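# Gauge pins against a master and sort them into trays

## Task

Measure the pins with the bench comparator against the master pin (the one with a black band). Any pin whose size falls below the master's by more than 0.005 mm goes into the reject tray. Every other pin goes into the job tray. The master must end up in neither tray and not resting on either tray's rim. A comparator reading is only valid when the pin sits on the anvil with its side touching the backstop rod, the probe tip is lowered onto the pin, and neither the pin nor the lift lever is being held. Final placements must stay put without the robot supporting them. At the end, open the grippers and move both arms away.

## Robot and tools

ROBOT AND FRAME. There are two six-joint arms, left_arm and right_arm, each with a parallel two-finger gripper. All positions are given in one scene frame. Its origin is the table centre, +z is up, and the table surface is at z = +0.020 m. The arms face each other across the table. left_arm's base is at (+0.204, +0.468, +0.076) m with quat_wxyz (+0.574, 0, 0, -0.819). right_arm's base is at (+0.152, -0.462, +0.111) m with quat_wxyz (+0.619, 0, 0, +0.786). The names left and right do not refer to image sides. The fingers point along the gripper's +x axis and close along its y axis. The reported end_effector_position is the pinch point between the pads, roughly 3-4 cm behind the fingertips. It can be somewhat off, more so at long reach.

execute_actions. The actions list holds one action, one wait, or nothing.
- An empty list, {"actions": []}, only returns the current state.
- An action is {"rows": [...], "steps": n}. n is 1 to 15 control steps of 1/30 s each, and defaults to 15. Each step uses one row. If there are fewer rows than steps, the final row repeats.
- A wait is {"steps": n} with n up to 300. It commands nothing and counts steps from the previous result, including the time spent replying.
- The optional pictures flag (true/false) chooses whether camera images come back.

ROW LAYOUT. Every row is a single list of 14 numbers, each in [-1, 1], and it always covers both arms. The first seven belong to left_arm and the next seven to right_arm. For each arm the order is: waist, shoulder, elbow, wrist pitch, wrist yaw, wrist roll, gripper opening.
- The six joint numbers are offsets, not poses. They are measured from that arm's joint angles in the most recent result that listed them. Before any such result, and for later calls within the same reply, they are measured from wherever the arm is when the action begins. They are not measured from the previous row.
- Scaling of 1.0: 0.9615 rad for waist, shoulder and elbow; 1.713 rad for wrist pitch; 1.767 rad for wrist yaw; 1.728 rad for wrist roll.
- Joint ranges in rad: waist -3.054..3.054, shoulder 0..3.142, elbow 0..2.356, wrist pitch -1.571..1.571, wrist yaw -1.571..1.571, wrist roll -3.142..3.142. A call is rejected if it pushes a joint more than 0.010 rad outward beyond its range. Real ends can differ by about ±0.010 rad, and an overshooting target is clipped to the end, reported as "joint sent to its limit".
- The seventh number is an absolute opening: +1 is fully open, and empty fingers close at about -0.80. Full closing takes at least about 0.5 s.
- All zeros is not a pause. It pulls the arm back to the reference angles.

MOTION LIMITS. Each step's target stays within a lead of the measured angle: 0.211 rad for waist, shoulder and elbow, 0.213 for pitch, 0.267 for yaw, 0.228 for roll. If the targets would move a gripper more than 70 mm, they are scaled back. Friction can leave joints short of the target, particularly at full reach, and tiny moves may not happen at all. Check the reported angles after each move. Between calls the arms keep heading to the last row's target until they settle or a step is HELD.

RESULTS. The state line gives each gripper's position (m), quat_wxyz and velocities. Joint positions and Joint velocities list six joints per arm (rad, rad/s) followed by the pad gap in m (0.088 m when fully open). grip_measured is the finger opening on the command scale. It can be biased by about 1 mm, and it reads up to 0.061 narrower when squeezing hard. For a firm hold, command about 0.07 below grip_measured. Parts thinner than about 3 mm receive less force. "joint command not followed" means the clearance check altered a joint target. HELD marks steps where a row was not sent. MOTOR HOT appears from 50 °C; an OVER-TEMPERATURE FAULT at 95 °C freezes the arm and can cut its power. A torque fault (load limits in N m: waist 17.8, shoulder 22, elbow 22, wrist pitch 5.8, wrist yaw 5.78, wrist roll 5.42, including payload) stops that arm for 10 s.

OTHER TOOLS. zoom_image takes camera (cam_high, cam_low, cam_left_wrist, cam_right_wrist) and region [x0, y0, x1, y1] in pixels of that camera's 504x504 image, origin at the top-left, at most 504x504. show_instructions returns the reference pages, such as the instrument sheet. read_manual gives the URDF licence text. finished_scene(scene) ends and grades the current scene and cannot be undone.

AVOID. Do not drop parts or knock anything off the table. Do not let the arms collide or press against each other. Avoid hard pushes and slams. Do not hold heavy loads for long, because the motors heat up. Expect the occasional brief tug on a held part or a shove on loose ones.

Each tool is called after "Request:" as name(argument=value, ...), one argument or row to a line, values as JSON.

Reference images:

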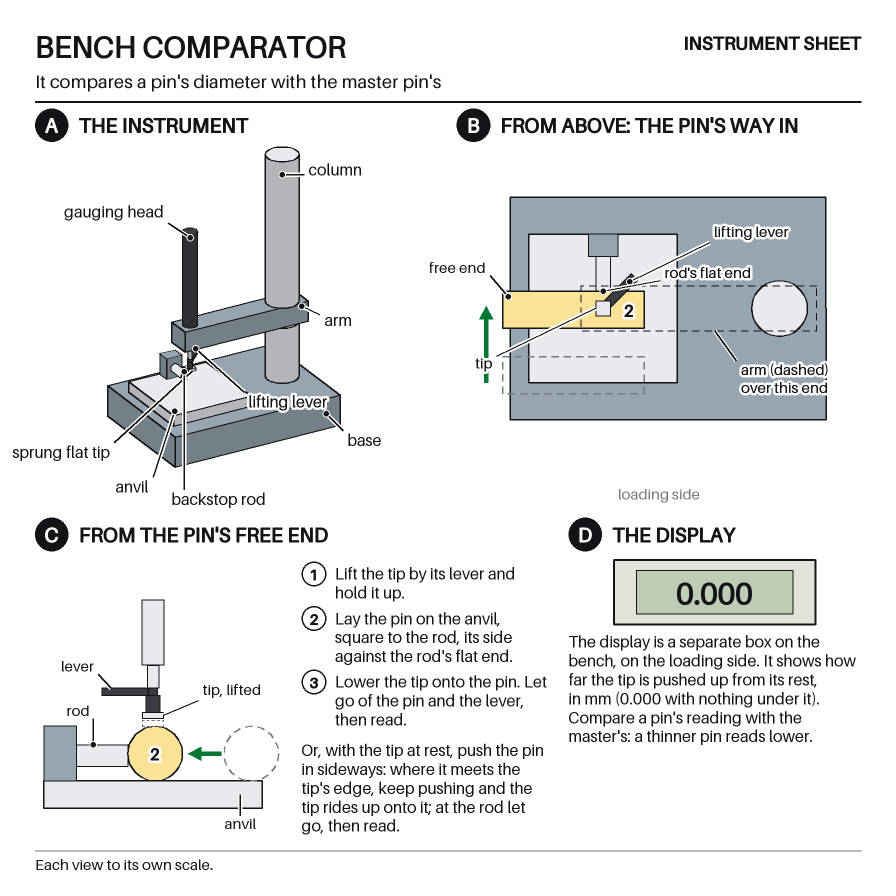

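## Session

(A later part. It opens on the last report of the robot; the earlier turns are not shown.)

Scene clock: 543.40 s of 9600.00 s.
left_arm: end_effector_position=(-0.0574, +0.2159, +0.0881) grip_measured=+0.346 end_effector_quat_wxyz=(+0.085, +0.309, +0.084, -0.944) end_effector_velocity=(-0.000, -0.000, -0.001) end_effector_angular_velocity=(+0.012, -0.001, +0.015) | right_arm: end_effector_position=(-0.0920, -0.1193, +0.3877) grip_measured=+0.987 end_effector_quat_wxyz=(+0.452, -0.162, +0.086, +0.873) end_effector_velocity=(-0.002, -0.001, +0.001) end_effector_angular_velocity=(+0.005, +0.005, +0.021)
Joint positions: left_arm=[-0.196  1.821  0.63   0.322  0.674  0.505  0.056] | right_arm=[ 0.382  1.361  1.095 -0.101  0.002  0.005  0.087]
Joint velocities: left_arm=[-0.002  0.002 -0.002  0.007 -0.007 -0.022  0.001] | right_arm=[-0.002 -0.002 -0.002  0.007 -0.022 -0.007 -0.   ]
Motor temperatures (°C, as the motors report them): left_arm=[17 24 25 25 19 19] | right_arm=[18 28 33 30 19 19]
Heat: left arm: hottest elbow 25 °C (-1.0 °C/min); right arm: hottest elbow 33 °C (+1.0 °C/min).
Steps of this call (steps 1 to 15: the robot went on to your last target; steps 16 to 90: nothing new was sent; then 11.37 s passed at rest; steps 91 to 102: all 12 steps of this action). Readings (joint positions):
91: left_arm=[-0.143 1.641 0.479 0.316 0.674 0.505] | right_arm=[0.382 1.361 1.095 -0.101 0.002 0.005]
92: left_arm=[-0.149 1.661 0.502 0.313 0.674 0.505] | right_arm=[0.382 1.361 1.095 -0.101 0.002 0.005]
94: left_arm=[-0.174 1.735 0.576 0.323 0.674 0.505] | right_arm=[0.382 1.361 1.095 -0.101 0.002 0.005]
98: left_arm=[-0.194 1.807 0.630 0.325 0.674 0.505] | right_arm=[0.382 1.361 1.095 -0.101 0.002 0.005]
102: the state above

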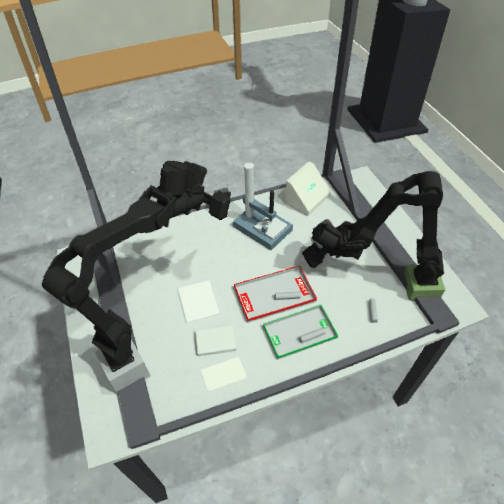

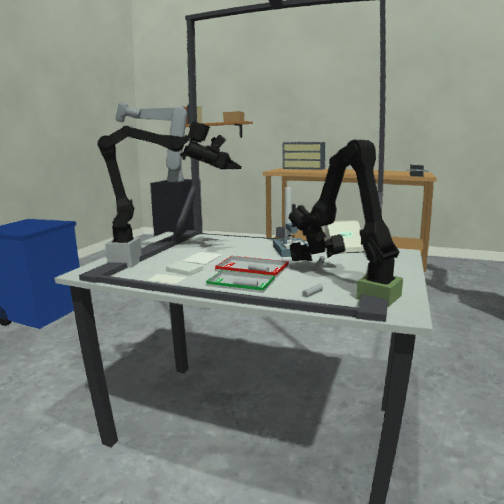

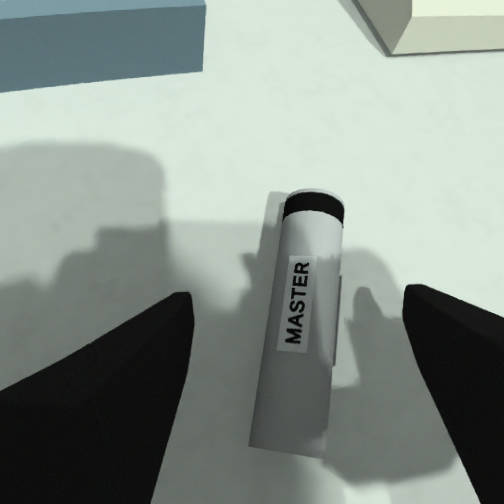

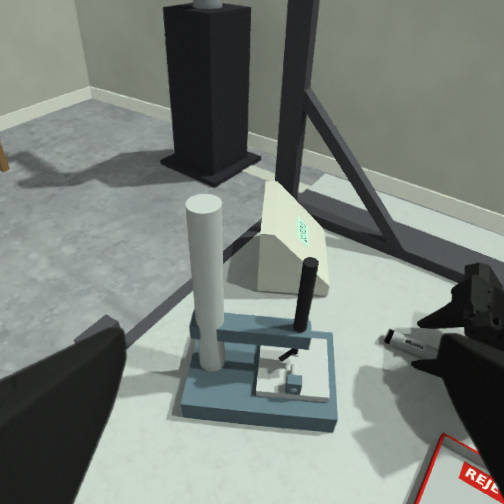

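Request:
execute_actions(
  actions=[
    {"rows":[[0,0.02,0,0,0,0,0.1,0,0,0,0,0,0,1],[0,0.04,0.005,0,0,0,0,0,0,0,0,0,0,1],[0,0.055,0.01,0,0,0,-0.15,0,0,0,0,0,0,1]],"steps":12},
  ],
)

Scene clock: 548.67 s of 9600.00 s.
left_arm: end_effector_position=(-0.0558, +0.2182, +0.0744) grip_measured=-0.142 end_effector_quat_wxyz=(+0.081, +0.320, +0.099, -0.939) end_effector_velocity=(+0.002, -0.000, -0.002) end_effector_angular_velocity=(+0.003, -0.018, +0.016) | right_arm: end_effector_position=(-0.0920, -0.1193, +0.3877) grip_measured=+0.987 end_effector_quat_wxyz=(+0.452, -0.162, +0.086, +0.873) end_effector_velocity=(+0.001, -0.001, -0.002) end_effector_angular_velocity=(-0.004, -0.008, +0.007)
Joint positions: left_arm=[-0.195  1.866  0.634  0.321  0.674  0.505  0.032] | right_arm=[ 0.382  1.361  1.095 -0.101  0.002  0.005  0.087]
Joint velocities: left_arm=[-0.002 -0.002 -0.002 -0.007 -0.022 -0.007 -0.004] | right_arm=[-0.002 -0.002 -0.002 -0.007 -0.007 -0.007 -0.   ]
Motor temperatures (°C, as the motors report them): left_arm=[17 24 25 24 19 19] | right_arm=[18 28 33 30 19 19]
Heat: left arm: hottest elbow 25 °C (-2.0 °C/min); right arm: hottest elbow 33 °C (+1.0 °C/min).
Steps of this call (steps 1 to 15: the robot went on to your last target; steps 16 to 90: nothing new was sent; then 1.87 s passed at rest; steps 91 to 102: all 12 steps of this action). Readings (joint positions):
91: left_arm=[-0.196 1.823 0.630 0.322 0.674 0.505] | right_arm=[0.382 1.361 1.095 -0.101 0.002 0.005]
92: left_arm=[-0.196 1.828 0.630 0.322 0.674 0.505] | right_arm=[0.382 1.361 1.095 -0.101 0.002 0.005]
94: left_arm=[-0.196 1.847 0.633 0.322 0.674 0.505] | right_arm=[0.382 1.361 1.095 -0.101 0.002 0.005]
98: left_arm=[-0.195 1.865 0.634 0.321 0.674 0.505] | right_arm=[0.382 1.361 1.095 -0.101 0.002 0.005]
102: the state above

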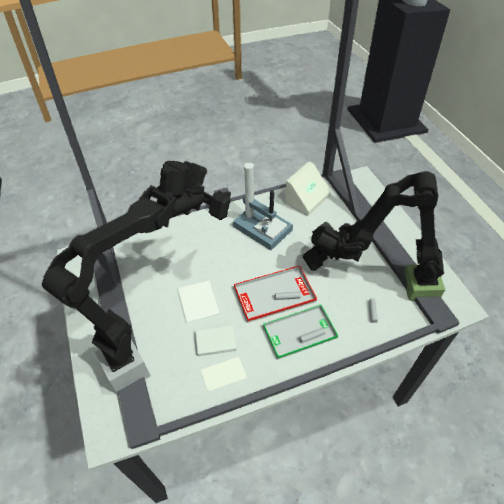

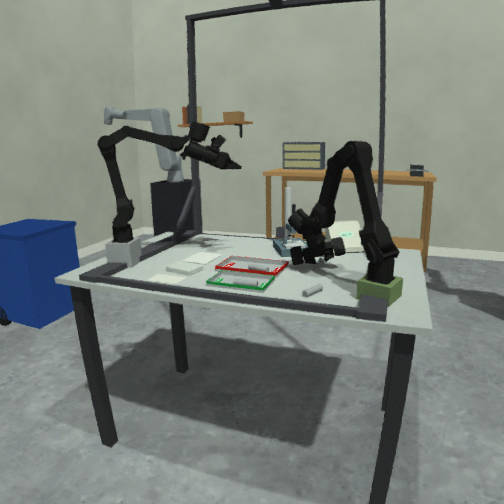

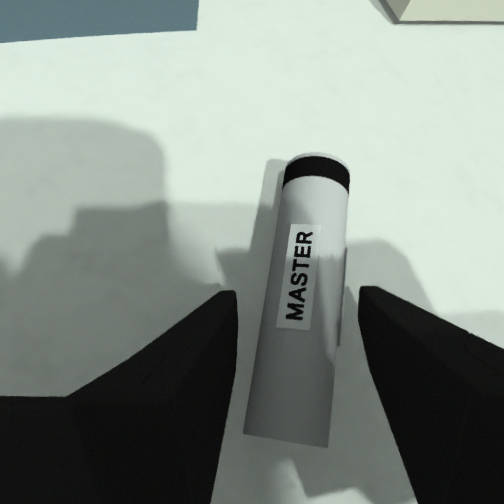

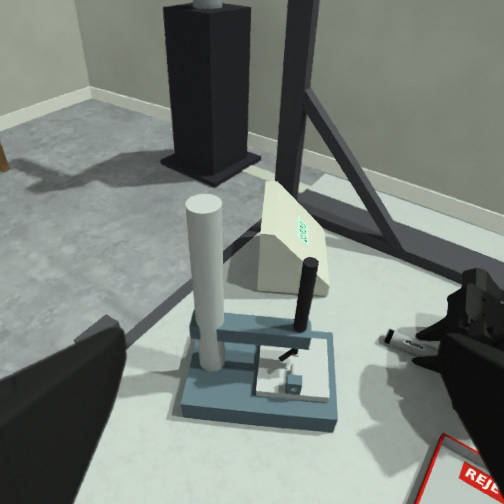

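Close.

Request:
execute_actions(
  actions=[
    {"rows":[[0,0,0,0,0,0,-0.35,0,0,0,0,0,0,1],[0,0,0,0,0,0,-0.35,0,0,0,0,0,0,1],[0,0,0,0,0,0,-0.35,0,0,0,0,0,0,1],[0,0,0,0,0,0,-0.42,0,0,0,0,0,0,1],[0,0,0,0,0,0,-0.42,0,0,0,0,0,0,1],[0,0,0,0,0,0,-0.42,0,0,0,0,0,0,1],[0,0,0,0,0,0,-0.56,0,0,0,0,0,0,1]],"steps":15},
  ],
)

Scene clock: 553.80 s of 9600.00 s.
left_arm: end_effector_position=(-0.0559, +0.2182, +0.0744) grip_measured=-0.457 end_effector_quat_wxyz=(+0.081, +0.320, +0.099, -0.939) end_effector_velocity=(+0.002, -0.000, -0.002) end_effector_angular_velocity=(-0.008, -0.019, +0.007) | right_arm: end_effector_position=(-0.0920, -0.1193, +0.3877) grip_measured=+0.987 end_effector_quat_wxyz=(+0.452, -0.162, +0.086, +0.873) end_effector_velocity=(+0.001, -0.001, -0.002) end_effector_angular_velocity=(-0.004, -0.008, +0.007)
Joint positions: left_arm=[-0.195  1.866  0.634  0.322  0.674  0.505  0.017] | right_arm=[ 0.382  1.361  1.095 -0.101  0.002  0.005  0.087]
Joint velocities: left_arm=[-0.002 -0.002 -0.002 -0.007 -0.022  0.007 -0.   ] | right_arm=[-0.002 -0.002 -0.002 -0.007 -0.007 -0.007 -0.   ]
Motor temperatures (°C, as the motors report them): left_arm=[17 24 25 24 19 19] | right_arm=[18 28 33 30 19 19]
Heat: left arm: hottest elbow 25 °C (-2.0 °C/min); right arm: hottest elbow 33 °C (+1.0 °C/min).
Steps of this call (steps 1 to 15: the robot went on to your last target; steps 16 to 90: nothing new was sent; then 1.63 s passed at rest; steps 91 to 105: all 15 steps of this action). Readings (joint positions):
91: left_arm=[-0.195 1.866 0.634 0.321 0.674 0.505] | right_arm=[0.382 1.361 1.095 -0.101 0.002 0.005]
92: left_arm=[-0.195 1.866 0.634 0.321 0.674 0.505] | right_arm=[0.382 1.361 1.095 -0.101 0.002 0.005]
94: left_arm=[-0.195 1.866 0.634 0.321 0.674 0.505] | right_arm=[0.382 1.361 1.095 -0.101 0.002 0.005]
98: left_arm=[-0.195 1.866 0.634 0.322 0.674 0.505] | right_arm=[0.382 1.361 1.095 -0.101 0.002 0.005]
105: the state above

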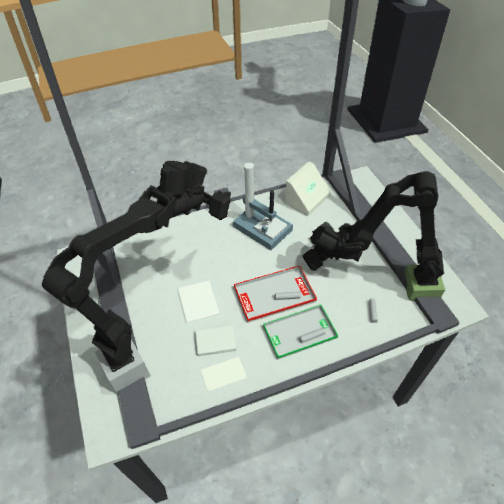

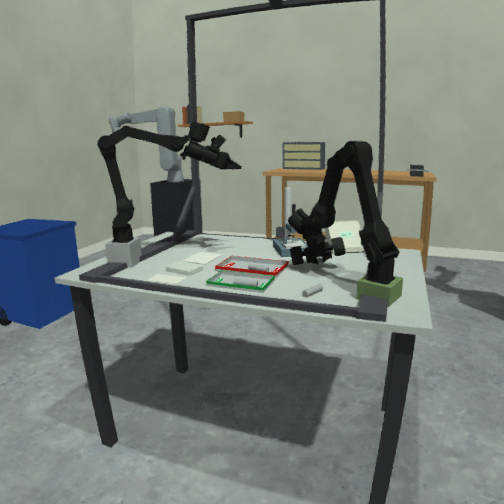

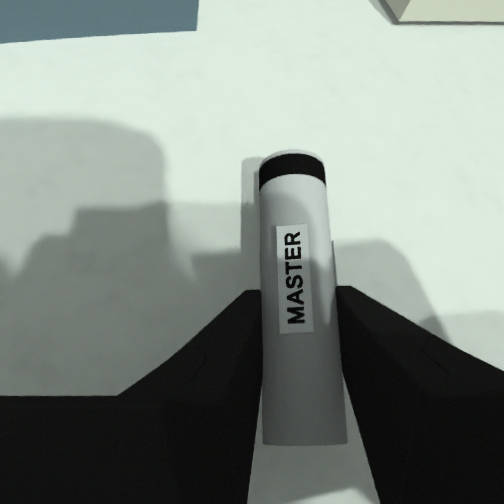

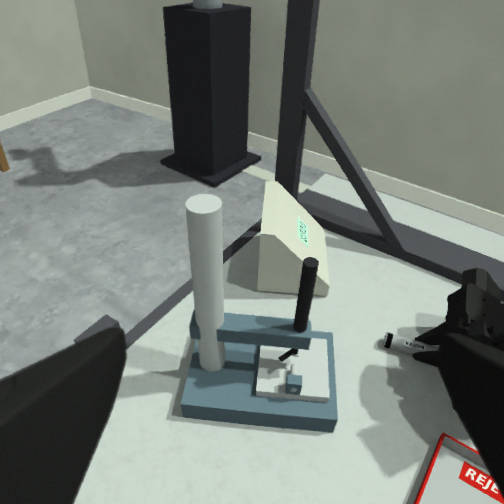

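Request:
execute_actions(
  actions=[
    {"rows":[[0,-0.04,0.02,0,0,0,-0.56,0,0,0,0,0,0,1],[0,-0.12,0,0.03,-0.05,-0.04,-0.56,0,0,0,0,0,0,1],[-0.1,-0.22,-0.06,0.08,-0.15,-0.12,-0.56,0,0,0,0,0,0,1],[-0.3,-0.27,-0.12,0.12,-0.28,-0.22,-0.56,0,0,0,0,0,0,1],[-0.53,-0.27,-0.16,0.13,-0.38,-0.29,-0.56,0,0,0,0,0,0,1]],"steps":15},
  ],
  pictures=false,
)

Request:
execute_actions(
  actions=[
    {"steps":12},
  ],
)

Scene clock: 562.33 s of 9600.00 s.
left_arm: end_effector_position=(-0.1169, +0.2864, +0.1227) grip_measured=-0.456 end_effector_quat_wxyz=(+0.236, +0.288, +0.073, -0.925) end_effector_velocity=(+0.019, -0.035, +0.001) end_effector_angular_velocity=(-0.068, -0.016, +0.268) | right_arm: end_effector_position=(-0.0920, -0.1193, +0.3877) grip_measured=+0.987 end_effector_quat_wxyz=(+0.452, -0.162, +0.086, +0.873) end_effector_velocity=(-0.002, -0.005, -0.003) end_effector_angular_velocity=(-0.007, -0.020, +0.031)
Joint positions: left_arm=[-0.701  1.614  0.48   0.531  0.019  0.015  0.017] | right_arm=[ 0.382  1.361  1.095 -0.101  0.002  0.005  0.087]
Joint velocities: left_arm=[ 0.002  0.002 -0.012  0.037 -0.256 -0.095 -0.   ] | right_arm=[ 0.002 -0.007 -0.002 -0.022 -0.022 -0.022  0.   ]
Motor temperatures (°C, as the motors report them): left_arm=[17 25 25 24 19 19] | right_arm=[18 28 33 30 19 19]
Heat: left arm: hottest shoulder 25 °C (-1.0 °C/min); right arm: hottest elbow 33 °C (+0.0 °C/min).
Steps of this call (steps 1 to 15: the robot went on to your last target; steps 16 to 90: nothing new was sent; then 5.03 s passed at rest; steps 91 to 105: all 15 steps of this action). Readings (joint positions):
91: left_arm=[-0.195 1.861 0.635 0.321 0.674 0.505] | right_arm=[0.382 1.361 1.095 -0.101 0.002 0.005]
92: left_arm=[-0.196 1.846 0.635 0.322 0.657 0.492] | right_arm=[0.382 1.361 1.095 -0.101 0.002 0.005]
94: left_arm=[-0.249 1.762 0.587 0.404 0.471 0.364] | right_arm=[0.382 1.361 1.095 -0.101 0.002 0.005]
98: left_arm=[-0.508 1.621 0.519 0.524 0.156 0.105] | right_arm=[0.382 1.361 1.095 -0.101 0.002 0.005]
105: the state above

Scene clock: 562.73 s of 9600.00 s.
left_arm: end_effector_position=(-0.1168, +0.2849, +0.1238) grip_measured=-0.456 end_effector_quat_wxyz=(+0.241, +0.285, +0.073, -0.925) end_effector_velocity=(+0.004, -0.001, -0.002) end_effector_angular_velocity=(-0.015, -0.028, +0.019) | right_arm: end_effector_position=(-0.0920, -0.1193, +0.3877) grip_measured=+0.987 end_effector_quat_wxyz=(+0.452, -0.162, +0.086, +0.873) end_effector_velocity=(-0.001, -0.002, -0.002) end_effector_angular_velocity=(+0.001, -0.015, +0.026)
Joint positions: left_arm=[-0.701  1.614  0.48   0.537  0.009  0.009  0.017] | right_arm=[ 0.382  1.361  1.095 -0.101  0.002  0.005  0.087]
Joint velocities: left_arm=[-0.007 -0.007 -0.002 -0.022 -0.037  0.007  0.   ] | right_arm=[-0.002 -0.002 -0.002 -0.007 -0.022 -0.022 -0.   ]
Motor temperatures (°C, as the motors report them): left_arm=[17 25 25 24 19 19] | right_arm=[18 28 33 30 19 19]
Heat: left arm: hottest shoulder 25 °C (-1.0 °C/min); right arm: hottest elbow 33 °C (+0.0 °C/min).
Steps of this call (steps 1 to 12: the robot went on to your last target). Readings (joint positions):
1: left_arm=[-0.701 1.614 0.480 0.533 0.014 0.013] | right_arm=[0.382 1.361 1.095 -0.101 0.002 0.005]
2: left_arm=[-0.701 1.614 0.480 0.536 0.012 0.012] | right_arm=[0.382 1.361 1.095 -0.101 0.002 0.005]
4: left_arm=[-0.701 1.614 0.480 0.537 0.010 0.010] | right_arm=[0.382 1.361 1.095 -0.101 0.002 0.005]
8: left_arm=[-0.701 1.614 0.480 0.537 0.009 0.009] | right_arm=[0.382 1.361 1.095 -0.101 0.002 0.005]
12: the state above

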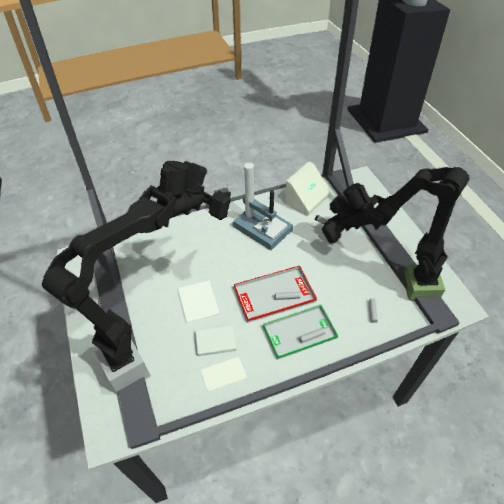

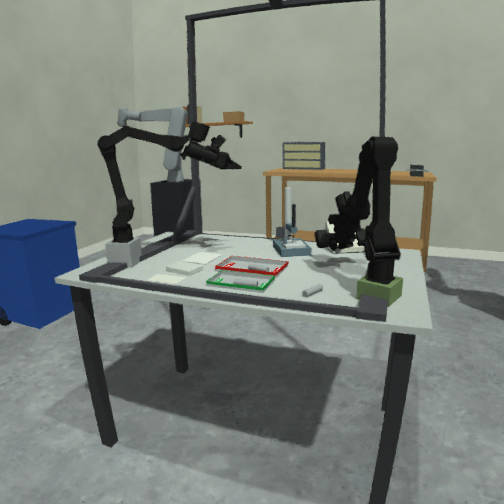

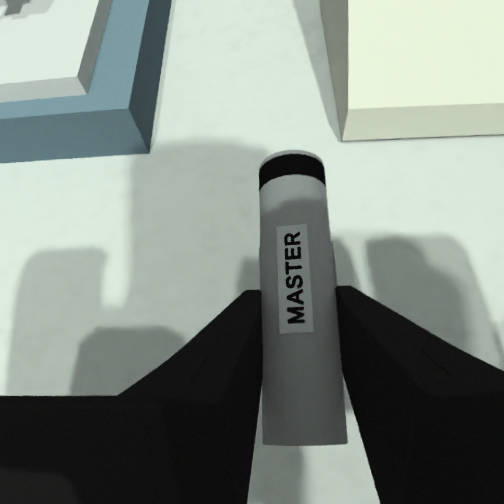

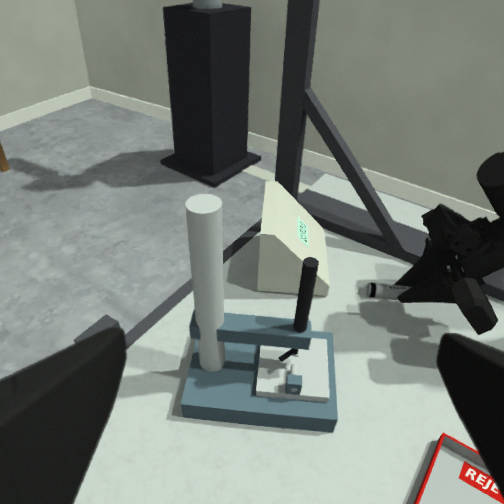

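Request:
execute_actions(
  actions=[
    {"rows":[[0,0.04,-0.02,0.01,0,0,-0.56,0,0,0,0,0,0,1],[0,0.08,-0.035,0.02,0,0,-0.56,0,0,0,0,0,0,1],[0,0.11,-0.04,0.03,0,0,-0.56,0,0,0,0,0,0,1],[0,0.125,-0.04,0.035,0,0,-0.56,0,0,0,0,0,0,1],[0,0.125,-0.04,0.035,0,0,-0.56,0,0,0,0,0,0,1],[0,0.125,-0.04,0.035,0,0,-0.56,0,0,0,0,0,0,1],[0,0.125,-0.04,0.035,0,0,-0.56,0,0,0,0,0,0,1],[0,0.125,-0.04,0.035,0,0,-0.56,0,0,0,0,0,0,1],[0,0.125,-0.04,0.035,0,0,-0.2,0,0,0,0,0,0,1]],"steps":15},
  ],
  pictures=false,
)

Request:
execute_actions(
  actions=[
    {"rows":[[0,-0.025,-0.04,0,0,0,-0.2,0,0,0,0,0,0,1]],"steps":12},
  ],
)

Scene clock: 570.60 s of 9600.00 s.
left_arm: end_effector_position=(-0.1052, +0.2915, +0.0832) grip_measured=-0.224 end_effector_quat_wxyz=(+0.238, +0.327, +0.085, -0.911) end_effector_velocity=(+0.001, +0.001, -0.001) end_effector_angular_velocity=(+0.003, -0.007, -0.008) | right_arm: end_effector_position=(-0.0920, -0.1193, +0.3877) grip_measured=+0.987 end_effector_quat_wxyz=(+0.452, -0.162, +0.086, +0.873) end_effector_velocity=(-0.000, +0.000, +0.004) end_effector_angular_velocity=(+0.008, +0.011, -0.007)
Joint positions: left_arm=[-0.701  1.727  0.444  0.594  0.009  0.009  0.028] | right_arm=[ 0.382  1.361  1.095 -0.101  0.002  0.005  0.087]
Joint velocities: left_arm=[ 0.002 -0.002 -0.002 -0.007  0.007  0.007  0.013] | right_arm=[ 0.002 -0.002  0.002  0.007  0.007  0.007 -0.   ]
Motor temperatures (°C, as the motors report them): left_arm=[17 25 25 25 19 19] | right_arm=[18 28 33 30 19 19]
Heat: left arm: hottest shoulder 25 °C (-1.0 °C/min); right arm: hottest elbow 33 °C (+0.0 °C/min).
Steps of this call (steps 1 to 15: the robot went on to your last target; steps 16 to 90: nothing new was sent; then 4.37 s passed at rest; steps 91 to 105: all 15 steps of this action). Readings (joint positions):
91: left_arm=[-0.701 1.620 0.478 0.542 0.009 0.009] | right_arm=[0.382 1.361 1.095 -0.101 0.002 0.005]
92: left_arm=[-0.701 1.633 0.474 0.554 0.009 0.009] | right_arm=[0.382 1.361 1.095 -0.101 0.002 0.005]
94: left_arm=[-0.701 1.676 0.466 0.573 0.009 0.009] | right_arm=[0.382 1.361 1.095 -0.101 0.002 0.005]
98: left_arm=[-0.701 1.722 0.444 0.588 0.009 0.009] | right_arm=[0.382 1.361 1.095 -0.101 0.002 0.005]
105: the state above

Scene clock: 571.00 s of 9600.00 s.
left_arm: end_effector_position=(-0.0970, +0.2962, +0.0798) grip_measured=-0.203 end_effector_quat_wxyz=(+0.237, +0.333, +0.086, -0.908) end_effector_velocity=(+0.002, -0.001, +0.000) end_effector_angular_velocity=(+0.002, -0.002, +0.013) | right_arm: end_effector_position=(-0.0920, -0.1193, +0.3877) grip_measured=+0.987 end_effector_quat_wxyz=(+0.452, -0.162, +0.086, +0.873) end_effector_velocity=(+0.000, -0.001, +0.001) end_effector_angular_velocity=(-0.007, +0.006, +0.002)
Joint positions: left_arm=[-0.701  1.711  0.413  0.595  0.009  0.009  0.029] | right_arm=[ 0.382  1.361  1.095 -0.101  0.002  0.005  0.087]
Joint velocities: left_arm=[ 0.002 -0.007 -0.002 -0.007 -0.007 -0.007 -0.   ] | right_arm=[-0.002 -0.002  0.002 -0.007 -0.007  0.007 -0.   ]
Motor temperatures (°C, as the motors report them): left_arm=[17 25 25 25 19 19] | right_arm=[18 28 33 30 19 19]
Heat: left arm: hottest shoulder 25 °C (-1.0 °C/min); right arm: hottest elbow 33 °C (+0.0 °C/min).
Steps of this call (steps 1 to 12: all 12 steps of this action). Readings (joint positions):
1: left_arm=[-0.701 1.725 0.440 0.595 0.009 0.009] | right_arm=[0.382 1.361 1.095 -0.101 0.002 0.005]
2: left_arm=[-0.701 1.721 0.433 0.595 0.009 0.009] | right_arm=[0.382 1.361 1.095 -0.101 0.002 0.005]
4: left_arm=[-0.701 1.715 0.420 0.595 0.009 0.009] | right_arm=[0.382 1.361 1.095 -0.101 0.002 0.005]
8: left_arm=[-0.701 1.713 0.413 0.595 0.009 0.009] | right_arm=[0.382 1.361 1.095 -0.101 0.002 0.005]
12: the state above

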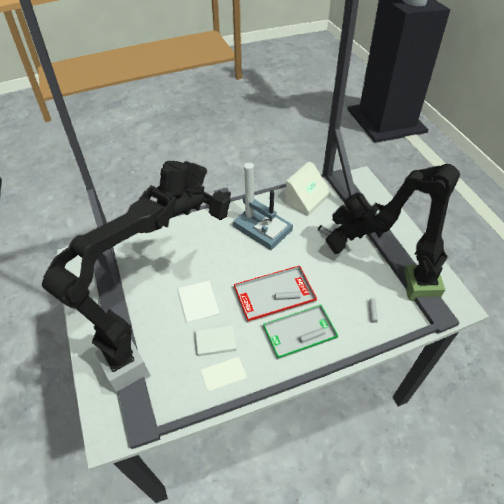

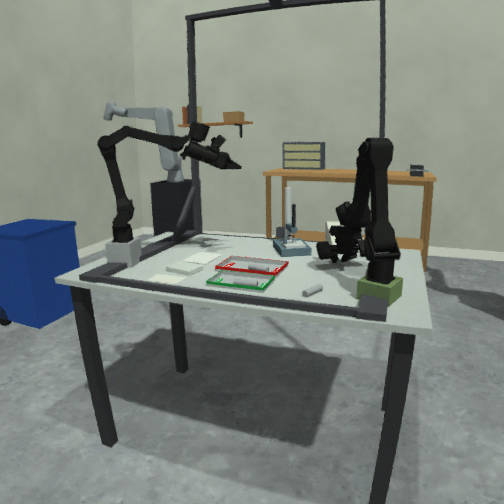

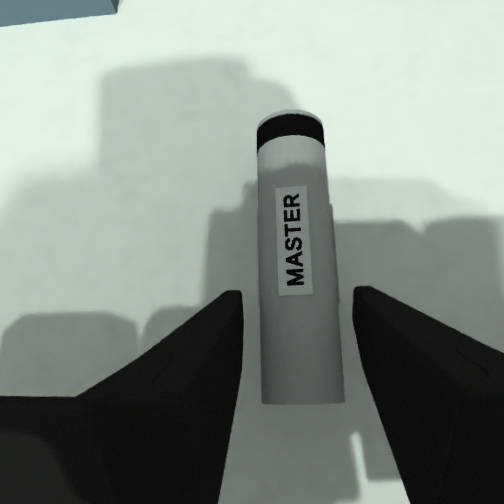

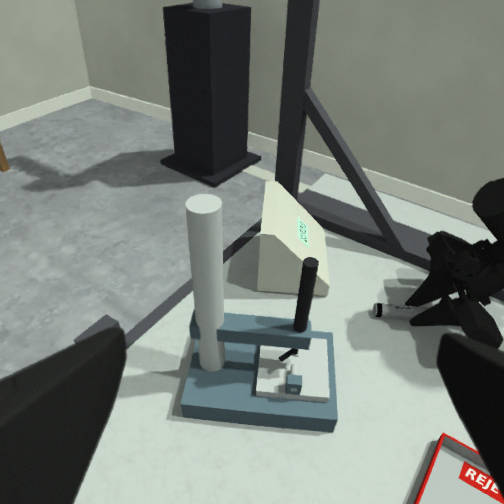

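Request:
execute_actions(
  actions=[
    {"rows":[[0,0.012,0.008,-0.011,0,0,-0.2,0,0,0,0,0,0,1],[0,0.012,0.008,-0.011,0,0,-0.2,0,0,0,0,0,0,1],[0,0.012,0.008,-0.011,0,0,-0.2,0,0,0,0,0,0,1],[0,0.012,0.008,-0.011,0,0,-0.2,0,0,0,0,0,0,1],[0,0.012,0.008,-0.011,0,0,-0.2,0,0,0,0,0,0,1],[0,0.012,0.008,-0.011,0,0,-0.56,0,0,0,0,0,0,1]],"steps":15},
  ],
)

Scene clock: 576.73 s of 9600.00 s.
left_arm: end_effector_position=(-0.0957, +0.2973, +0.0771) grip_measured=-0.450 end_effector_quat_wxyz=(+0.236, +0.340, +0.088, -0.906) end_effector_velocity=(+0.001, +0.002, -0.001) end_effector_angular_velocity=(+0.014, -0.001, +0.013) | right_arm: end_effector_position=(-0.0920, -0.1193, +0.3877) grip_measured=+0.987 end_effector_quat_wxyz=(+0.452, -0.162, +0.086, +0.873) end_effector_velocity=(+0.007, +0.001, -0.003) end_effector_angular_velocity=(+0.003, -0.033, -0.020)
Joint positions: left_arm=[-0.702  1.713  0.415  0.581  0.01   0.009  0.017] | right_arm=[ 0.382  1.361  1.095 -0.101  0.002  0.005  0.087]
Joint velocities: left_arm=[-0.007 -0.002 -0.002 -0.007 -0.007 -0.022 -0.   ] | right_arm=[-0.007 -0.007 -0.002 -0.022  0.022 -0.022 -0.   ]
Motor temperatures (°C, as the motors report them): left_arm=[17 25 25 25 19 19] | right_arm=[18 29 33 30 19 19]
Heat: left arm: hottest shoulder 25 °C (-1.0 °C/min); right arm: hottest elbow 33 °C (+0.0 °C/min).
Steps of this call (steps 1 to 15: the robot went on to your last target; steps 16 to 90: nothing new was sent; then 2.23 s passed at rest; steps 91 to 105: all 15 steps of this action). Readings (joint positions):
91: left_arm=[-0.701 1.711 0.413 0.592 0.009 0.009] | right_arm=[0.382 1.361 1.095 -0.101 0.002 0.005]
92: left_arm=[-0.701 1.711 0.413 0.589 0.009 0.009] | right_arm=[0.382 1.361 1.095 -0.101 0.002 0.005]
94: left_arm=[-0.701 1.713 0.413 0.584 0.009 0.009] | right_arm=[0.382 1.361 1.095 -0.101 0.002 0.005]
98: left_arm=[-0.702 1.713 0.415 0.581 0.010 0.009] | right_arm=[0.382 1.361 1.095 -0.101 0.002 0.005]
105: the state above

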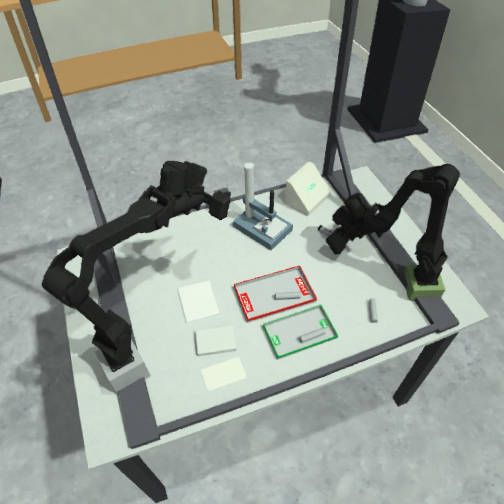

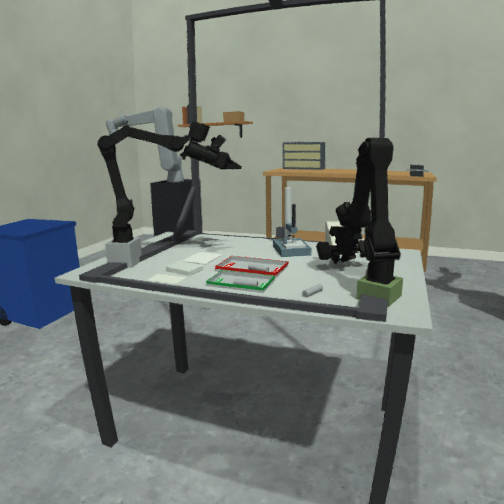

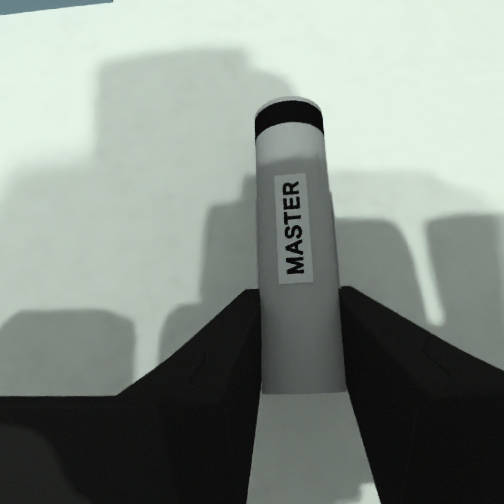

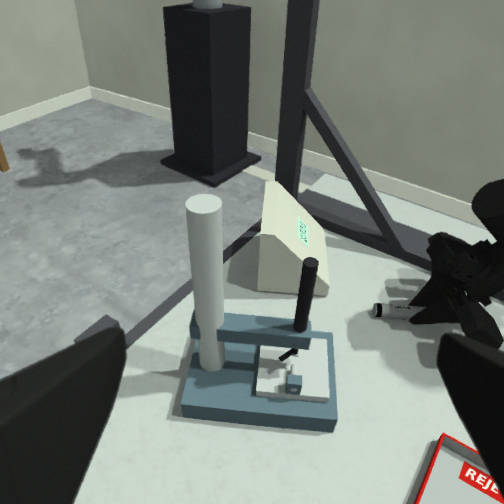

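Request:
execute_actions(
  actions=[
    {"rows":[[0,-0.03,0.15,0,0,0,-0.56,0,0,0,0,0,0,1],[0,-0.08,0.4,-0.08,0,0,-0.56,0,0,0,0,0,0,1],[0.08,-0.05,0.6,-0.18,0,0,-0.56,0,0,0,0,0,0,1],[0.21,0.1,0.735,-0.255,0.08,0.061,-0.56,0,0,0,0,0,0,1]],"steps":15},
  ],
  pictures=false,
)

Request:
execute_actions(
  actions=[
    {"rows":[[0,0.1,0,0,0,0,-0.56,0,0,0,0,0,0,1],[0,0.2,0,0,0,0,-0.56,0,0,0,0,0,0,1]],"steps":12},
  ],
  pictures=false,
)

Scene clock: 584.27 s of 9600.00 s.
left_arm: end_effector_position=(-0.1335, +0.1982, +0.1288) grip_measured=-0.449 end_effector_quat_wxyz=(+0.241, +0.389, +0.126, -0.880) end_effector_velocity=(-0.008, -0.010, +0.021) end_effector_angular_velocity=(+0.131, -0.147, -0.003) | right_arm: end_effector_position=(-0.0920, -0.1193, +0.3877) grip_measured=+0.987 end_effector_quat_wxyz=(+0.452, -0.162, +0.086, +0.873) end_effector_velocity=(+0.001, -0.001, -0.002) end_effector_angular_velocity=(-0.004, -0.008, +0.007)
Joint positions: left_arm=[-0.501  1.809  0.963 -0.007  0.14   0.107  0.017] | right_arm=[ 0.382  1.361  1.095 -0.101  0.002  0.005  0.087]
Joint velocities: left_arm=[ 0.007  0.037  0.286 -0.447  0.007  0.007 -0.   ] | right_arm=[-0.002 -0.002 -0.002 -0.007 -0.007 -0.007 -0.   ]
Motor temperatures (°C, as the motors report them): left_arm=[17 25 25 25 19 19] | right_arm=[18 29 33 31 19 19]
Heat: left arm: hottest shoulder 25 °C (-1.0 °C/min); right arm: hottest elbow 33 °C (+0.0 °C/min).
Steps of this call (steps 1 to 15: the robot went on to your last target; steps 16 to 90: nothing new was sent; then 4.03 s passed at rest; steps 91 to 105: all 15 steps of this action). Readings (joint positions):
91: left_arm=[-0.702 1.710 0.435 0.565 0.010 0.009] | right_arm=[0.382 1.361 1.095 -0.101 0.002 0.005]
92: left_arm=[-0.702 1.708 0.467 0.532 0.010 0.009] | right_arm=[0.382 1.361 1.095 -0.101 0.002 0.005]
94: left_arm=[-0.660 1.720 0.577 0.403 0.054 0.033] | right_arm=[0.382 1.361 1.095 -0.101 0.002 0.005]
98: left_arm=[-0.516 1.796 0.836 0.185 0.114 0.094] | right_arm=[0.382 1.361 1.095 -0.101 0.002 0.005]
105: the state above

Scene clock: 584.67 s of 9600.00 s.
left_arm: end_effector_position=(-0.1291, +0.2012, +0.0753) grip_measured=-0.438 end_effector_quat_wxyz=(+0.230, +0.438, +0.151, -0.856) end_effector_velocity=(+0.007, +0.003, -0.003) end_effector_angular_velocity=(+0.050, -0.029, +0.021) | right_arm: end_effector_position=(-0.0920, -0.1193, +0.3877) grip_measured=+0.987 end_effector_quat_wxyz=(+0.452, -0.162, +0.086, +0.873) end_effector_velocity=(-0.000, -0.003, -0.005) end_effector_angular_velocity=(-0.026, -0.001, +0.015)
Joint positions: left_arm=[-0.498  1.953  0.977  0.     0.144  0.109  0.018] | right_arm=[ 0.382  1.361  1.095 -0.101  0.002  0.005  0.087]
Joint velocities: left_arm=[ 0.007 -0.002  0.012 -0.066  0.007 -0.022 -0.   ] | right_arm=[-0.002 -0.002 -0.002 -0.022 -0.022  0.007 -0.   ]
Motor temperatures (°C, as the motors report them): left_arm=[17 25 25 26 19 19] | right_arm=[18 29 33 31 19 19]
Heat: left arm: hottest wrist pitch 26 °C (+0.0 °C/min); right arm: hottest elbow 33 °C (+0.0 °C/min).
Steps of this call (steps 1 to 12: all 12 steps of this action). Readings (joint positions):
1: left_arm=[-0.501 1.825 0.960 -0.012 0.140 0.107] | right_arm=[0.382 1.361 1.095 -0.101 0.002 0.005]
2: left_arm=[-0.501 1.849 0.955 -0.004 0.142 0.107] | right_arm=[0.382 1.361 1.095 -0.101 0.002 0.005]
4: left_arm=[-0.501 1.922 0.958 0.023 0.144 0.107] | right_arm=[0.382 1.361 1.095 -0.101 0.002 0.005]
8: left_arm=[-0.497 1.950 0.973 0.003 0.146 0.109] | right_arm=[0.382 1.361 1.095 -0.101 0.002 0.005]
12: the state above

Request:
execute_actions(
  actions=[
    {"rows":[[0,-0.12,0.05,0.04,0,0,-0.56,0,0,0,0,0,0,1]],"steps":12},
  ],
)

Scene clock: 588.73 s of 9600.00 s.
left_arm: end_effector_position=(-0.1336, +0.1962, +0.1052) grip_measured=-0.438 end_effector_quat_wxyz=(+0.238, +0.409, +0.136, -0.871) end_effector_velocity=(+0.002, +0.002, +0.002) end_effector_angular_velocity=(+0.001, -0.003, +0.008) | right_arm: end_effector_position=(-0.0920, -0.1193, +0.3877) grip_measured=+0.987 end_effector_quat_wxyz=(+0.452, -0.162, +0.086, +0.873) end_effector_velocity=(-0.004, -0.003, +0.001) end_effector_angular_velocity=(+0.005, +0.005, +0.026)
Joint positions: left_arm=[-0.497  1.88   0.975  0.004  0.141  0.109  0.018] | right_arm=[ 0.382  1.361  1.095 -0.101  0.002  0.005  0.087]
Joint velocities: left_arm=[-0.002 -0.012 -0.007 -0.007 -0.007 -0.007  0.   ] | right_arm=[ 0.002 -0.002 -0.002  0.007 -0.022 -0.007 -0.   ]
Motor temperatures (°C, as the motors report them): left_arm=[17 24 25 26 19 19] | right_arm=[18 29 33 31 19 19]
Heat: left arm: hottest wrist pitch 26 °C (+0.0 °C/min); right arm: hottest elbow 33 °C (+0.0 °C/min).
Steps of this call (steps 1 to 15: the robot went on to your last target; steps 16 to 90: nothing new was sent; then 0.67 s passed at rest; steps 91 to 102: all 12 steps of this action). Readings (joint positions):
91: left_arm=[-0.498 1.932 0.983 0.001 0.143 0.109] | right_arm=[0.382 1.361 1.095 -0.101 0.002 0.005]
92: left_arm=[-0.498 1.920 0.983 0.003 0.143 0.109] | right_arm=[0.382 1.361 1.095 -0.101 0.002 0.005]
94: left_arm=[-0.498 1.901 0.981 0.001 0.141 0.109] | right_arm=[0.382 1.361 1.095 -0.101 0.002 0.005]
98: left_arm=[-0.497 1.884 0.977 0.003 0.141 0.109] | right_arm=[0.382 1.361 1.095 -0.101 0.002 0.005]
102: the state above

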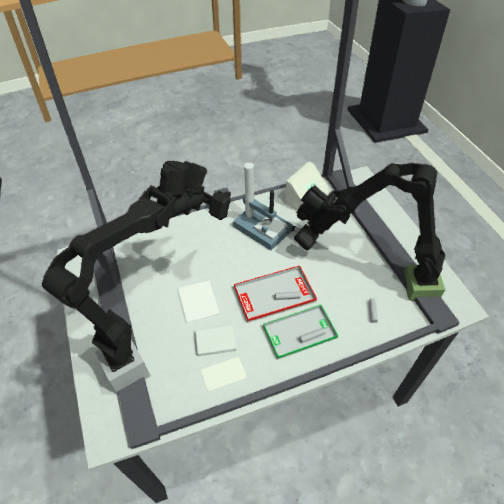

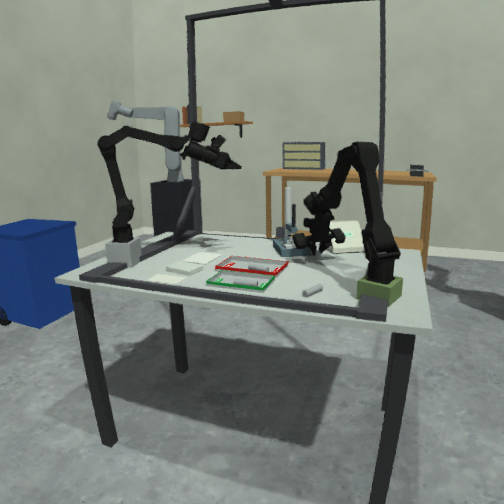

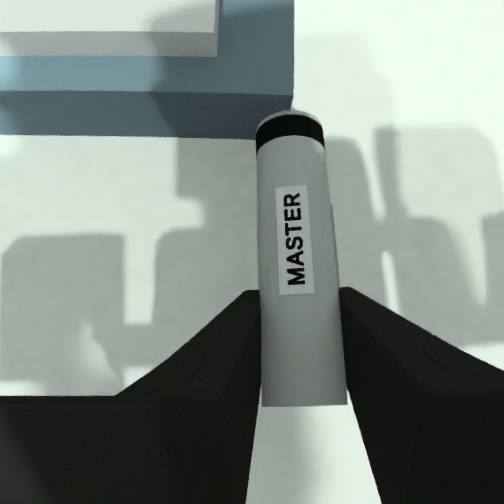

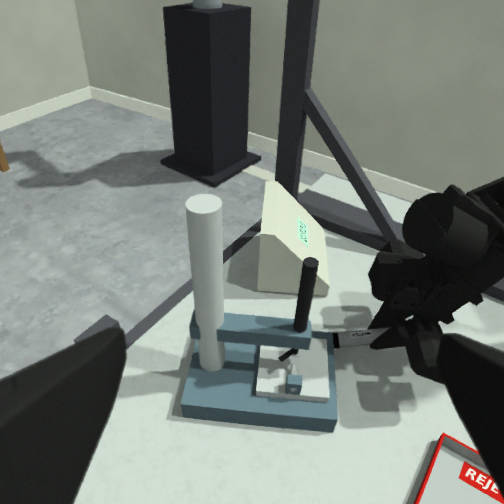

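Request:
execute_actions(
  actions=[
    {"rows":[[0,-0.03,0.08,0.03,0,0,-0.56,0,0,0,0,0,0,1],[0,0,0.15,0.083,0.005,0.004,-0.56,0,0,0,0,0,0,1],[0,0.06,0.15,0.083,0.005,0.004,-0.56,0,0,0,0,0,0,1],[0,0.06,0.15,0.083,0.005,0.004,-0.56,0,0,0,0,0,0,1],[0,0.06,0.15,0.083,0.005,0.004,-0.56,0,0,0,0,0,0,1],[0,0.06,0.15,0.083,0.005,0.004,-0.56,0,0,0,0,0,0,1],[0,0.12,0.15,0.083,0.005,0.004,-0.56,0,0,0,0,0,0,1]],"steps":15},
  ],
)

Scene clock: 598.10 s of 9600.00 s.
left_arm: end_effector_position=(-0.1368, +0.1932, +0.0835) grip_measured=-0.438 end_effector_quat_wxyz=(+0.227, +0.438, +0.149, -0.857) end_effector_velocity=(+0.003, +0.003, -0.001) end_effector_angular_velocity=(+0.017, -0.022, +0.008) | right_arm: end_effector_position=(-0.0920, -0.1193, +0.3877) grip_measured=+0.987 end_effector_quat_wxyz=(+0.452, -0.162, +0.086, +0.873) end_effector_velocity=(+0.002, +0.001, +0.001) end_effector_angular_velocity=(+0.011, -0.003, -0.007)
Joint positions: left_arm=[-0.494  1.965  1.037 -0.047  0.149  0.118  0.018] | right_arm=[ 0.382  1.361  1.095 -0.101  0.002  0.005  0.087]
Joint velocities: left_arm=[-0.002 -0.002  0.007 -0.037 -0.007 -0.007 -0.   ] | right_arm=[-0.002 -0.002 -0.002  0.007  0.007 -0.007 -0.   ]
Motor temperatures (°C, as the motors report them): left_arm=[17 28 28 44 19 19] | right_arm=[18 29 33 31 19 19]
Heat: left arm: hottest wrist pitch 44 °C (+19.2 °C/min); right arm: hottest elbow 33 °C (+0.0 °C/min).
Steps of this call (steps 1 to 15: the robot went on to your last target; steps 16 to 90: nothing new was sent; then 5.87 s passed at rest; steps 91 to 105: all 15 steps of this action). Readings (joint positions):
91: left_arm=[-0.497 1.880 0.975 0.005 0.141 0.109] | right_arm=[0.382 1.361 1.095 -0.101 0.002 0.005]
92: left_arm=[-0.497 1.881 0.978 0.005 0.141 0.109] | right_arm=[0.382 1.361 1.095 -0.101 0.002 0.005]
94: left_arm=[-0.497 1.907 0.999 -0.018 0.141 0.112] | right_arm=[0.382 1.361 1.095 -0.101 0.002 0.005]
98: left_arm=[-0.496 1.957 1.021 -0.023 0.147 0.116] | right_arm=[0.382 1.361 1.095 -0.101 0.002 0.005]
105: the state above

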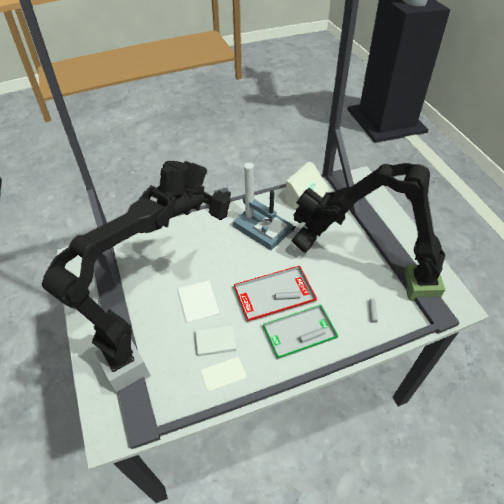

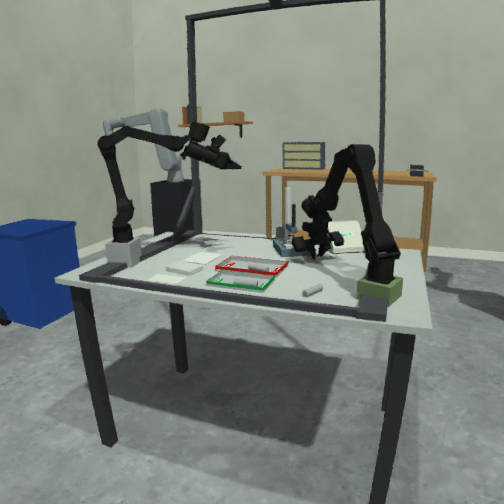

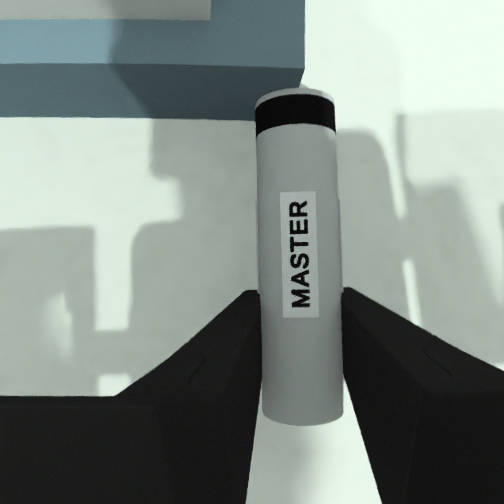

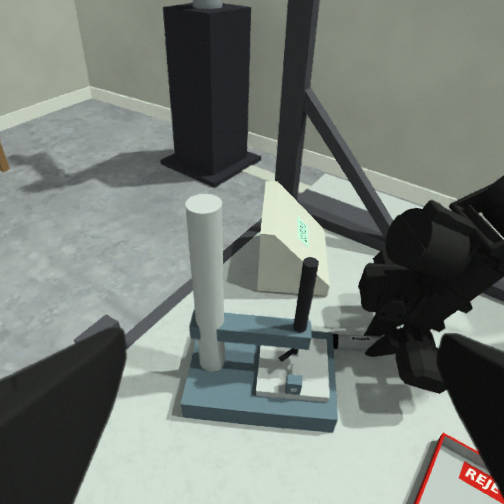

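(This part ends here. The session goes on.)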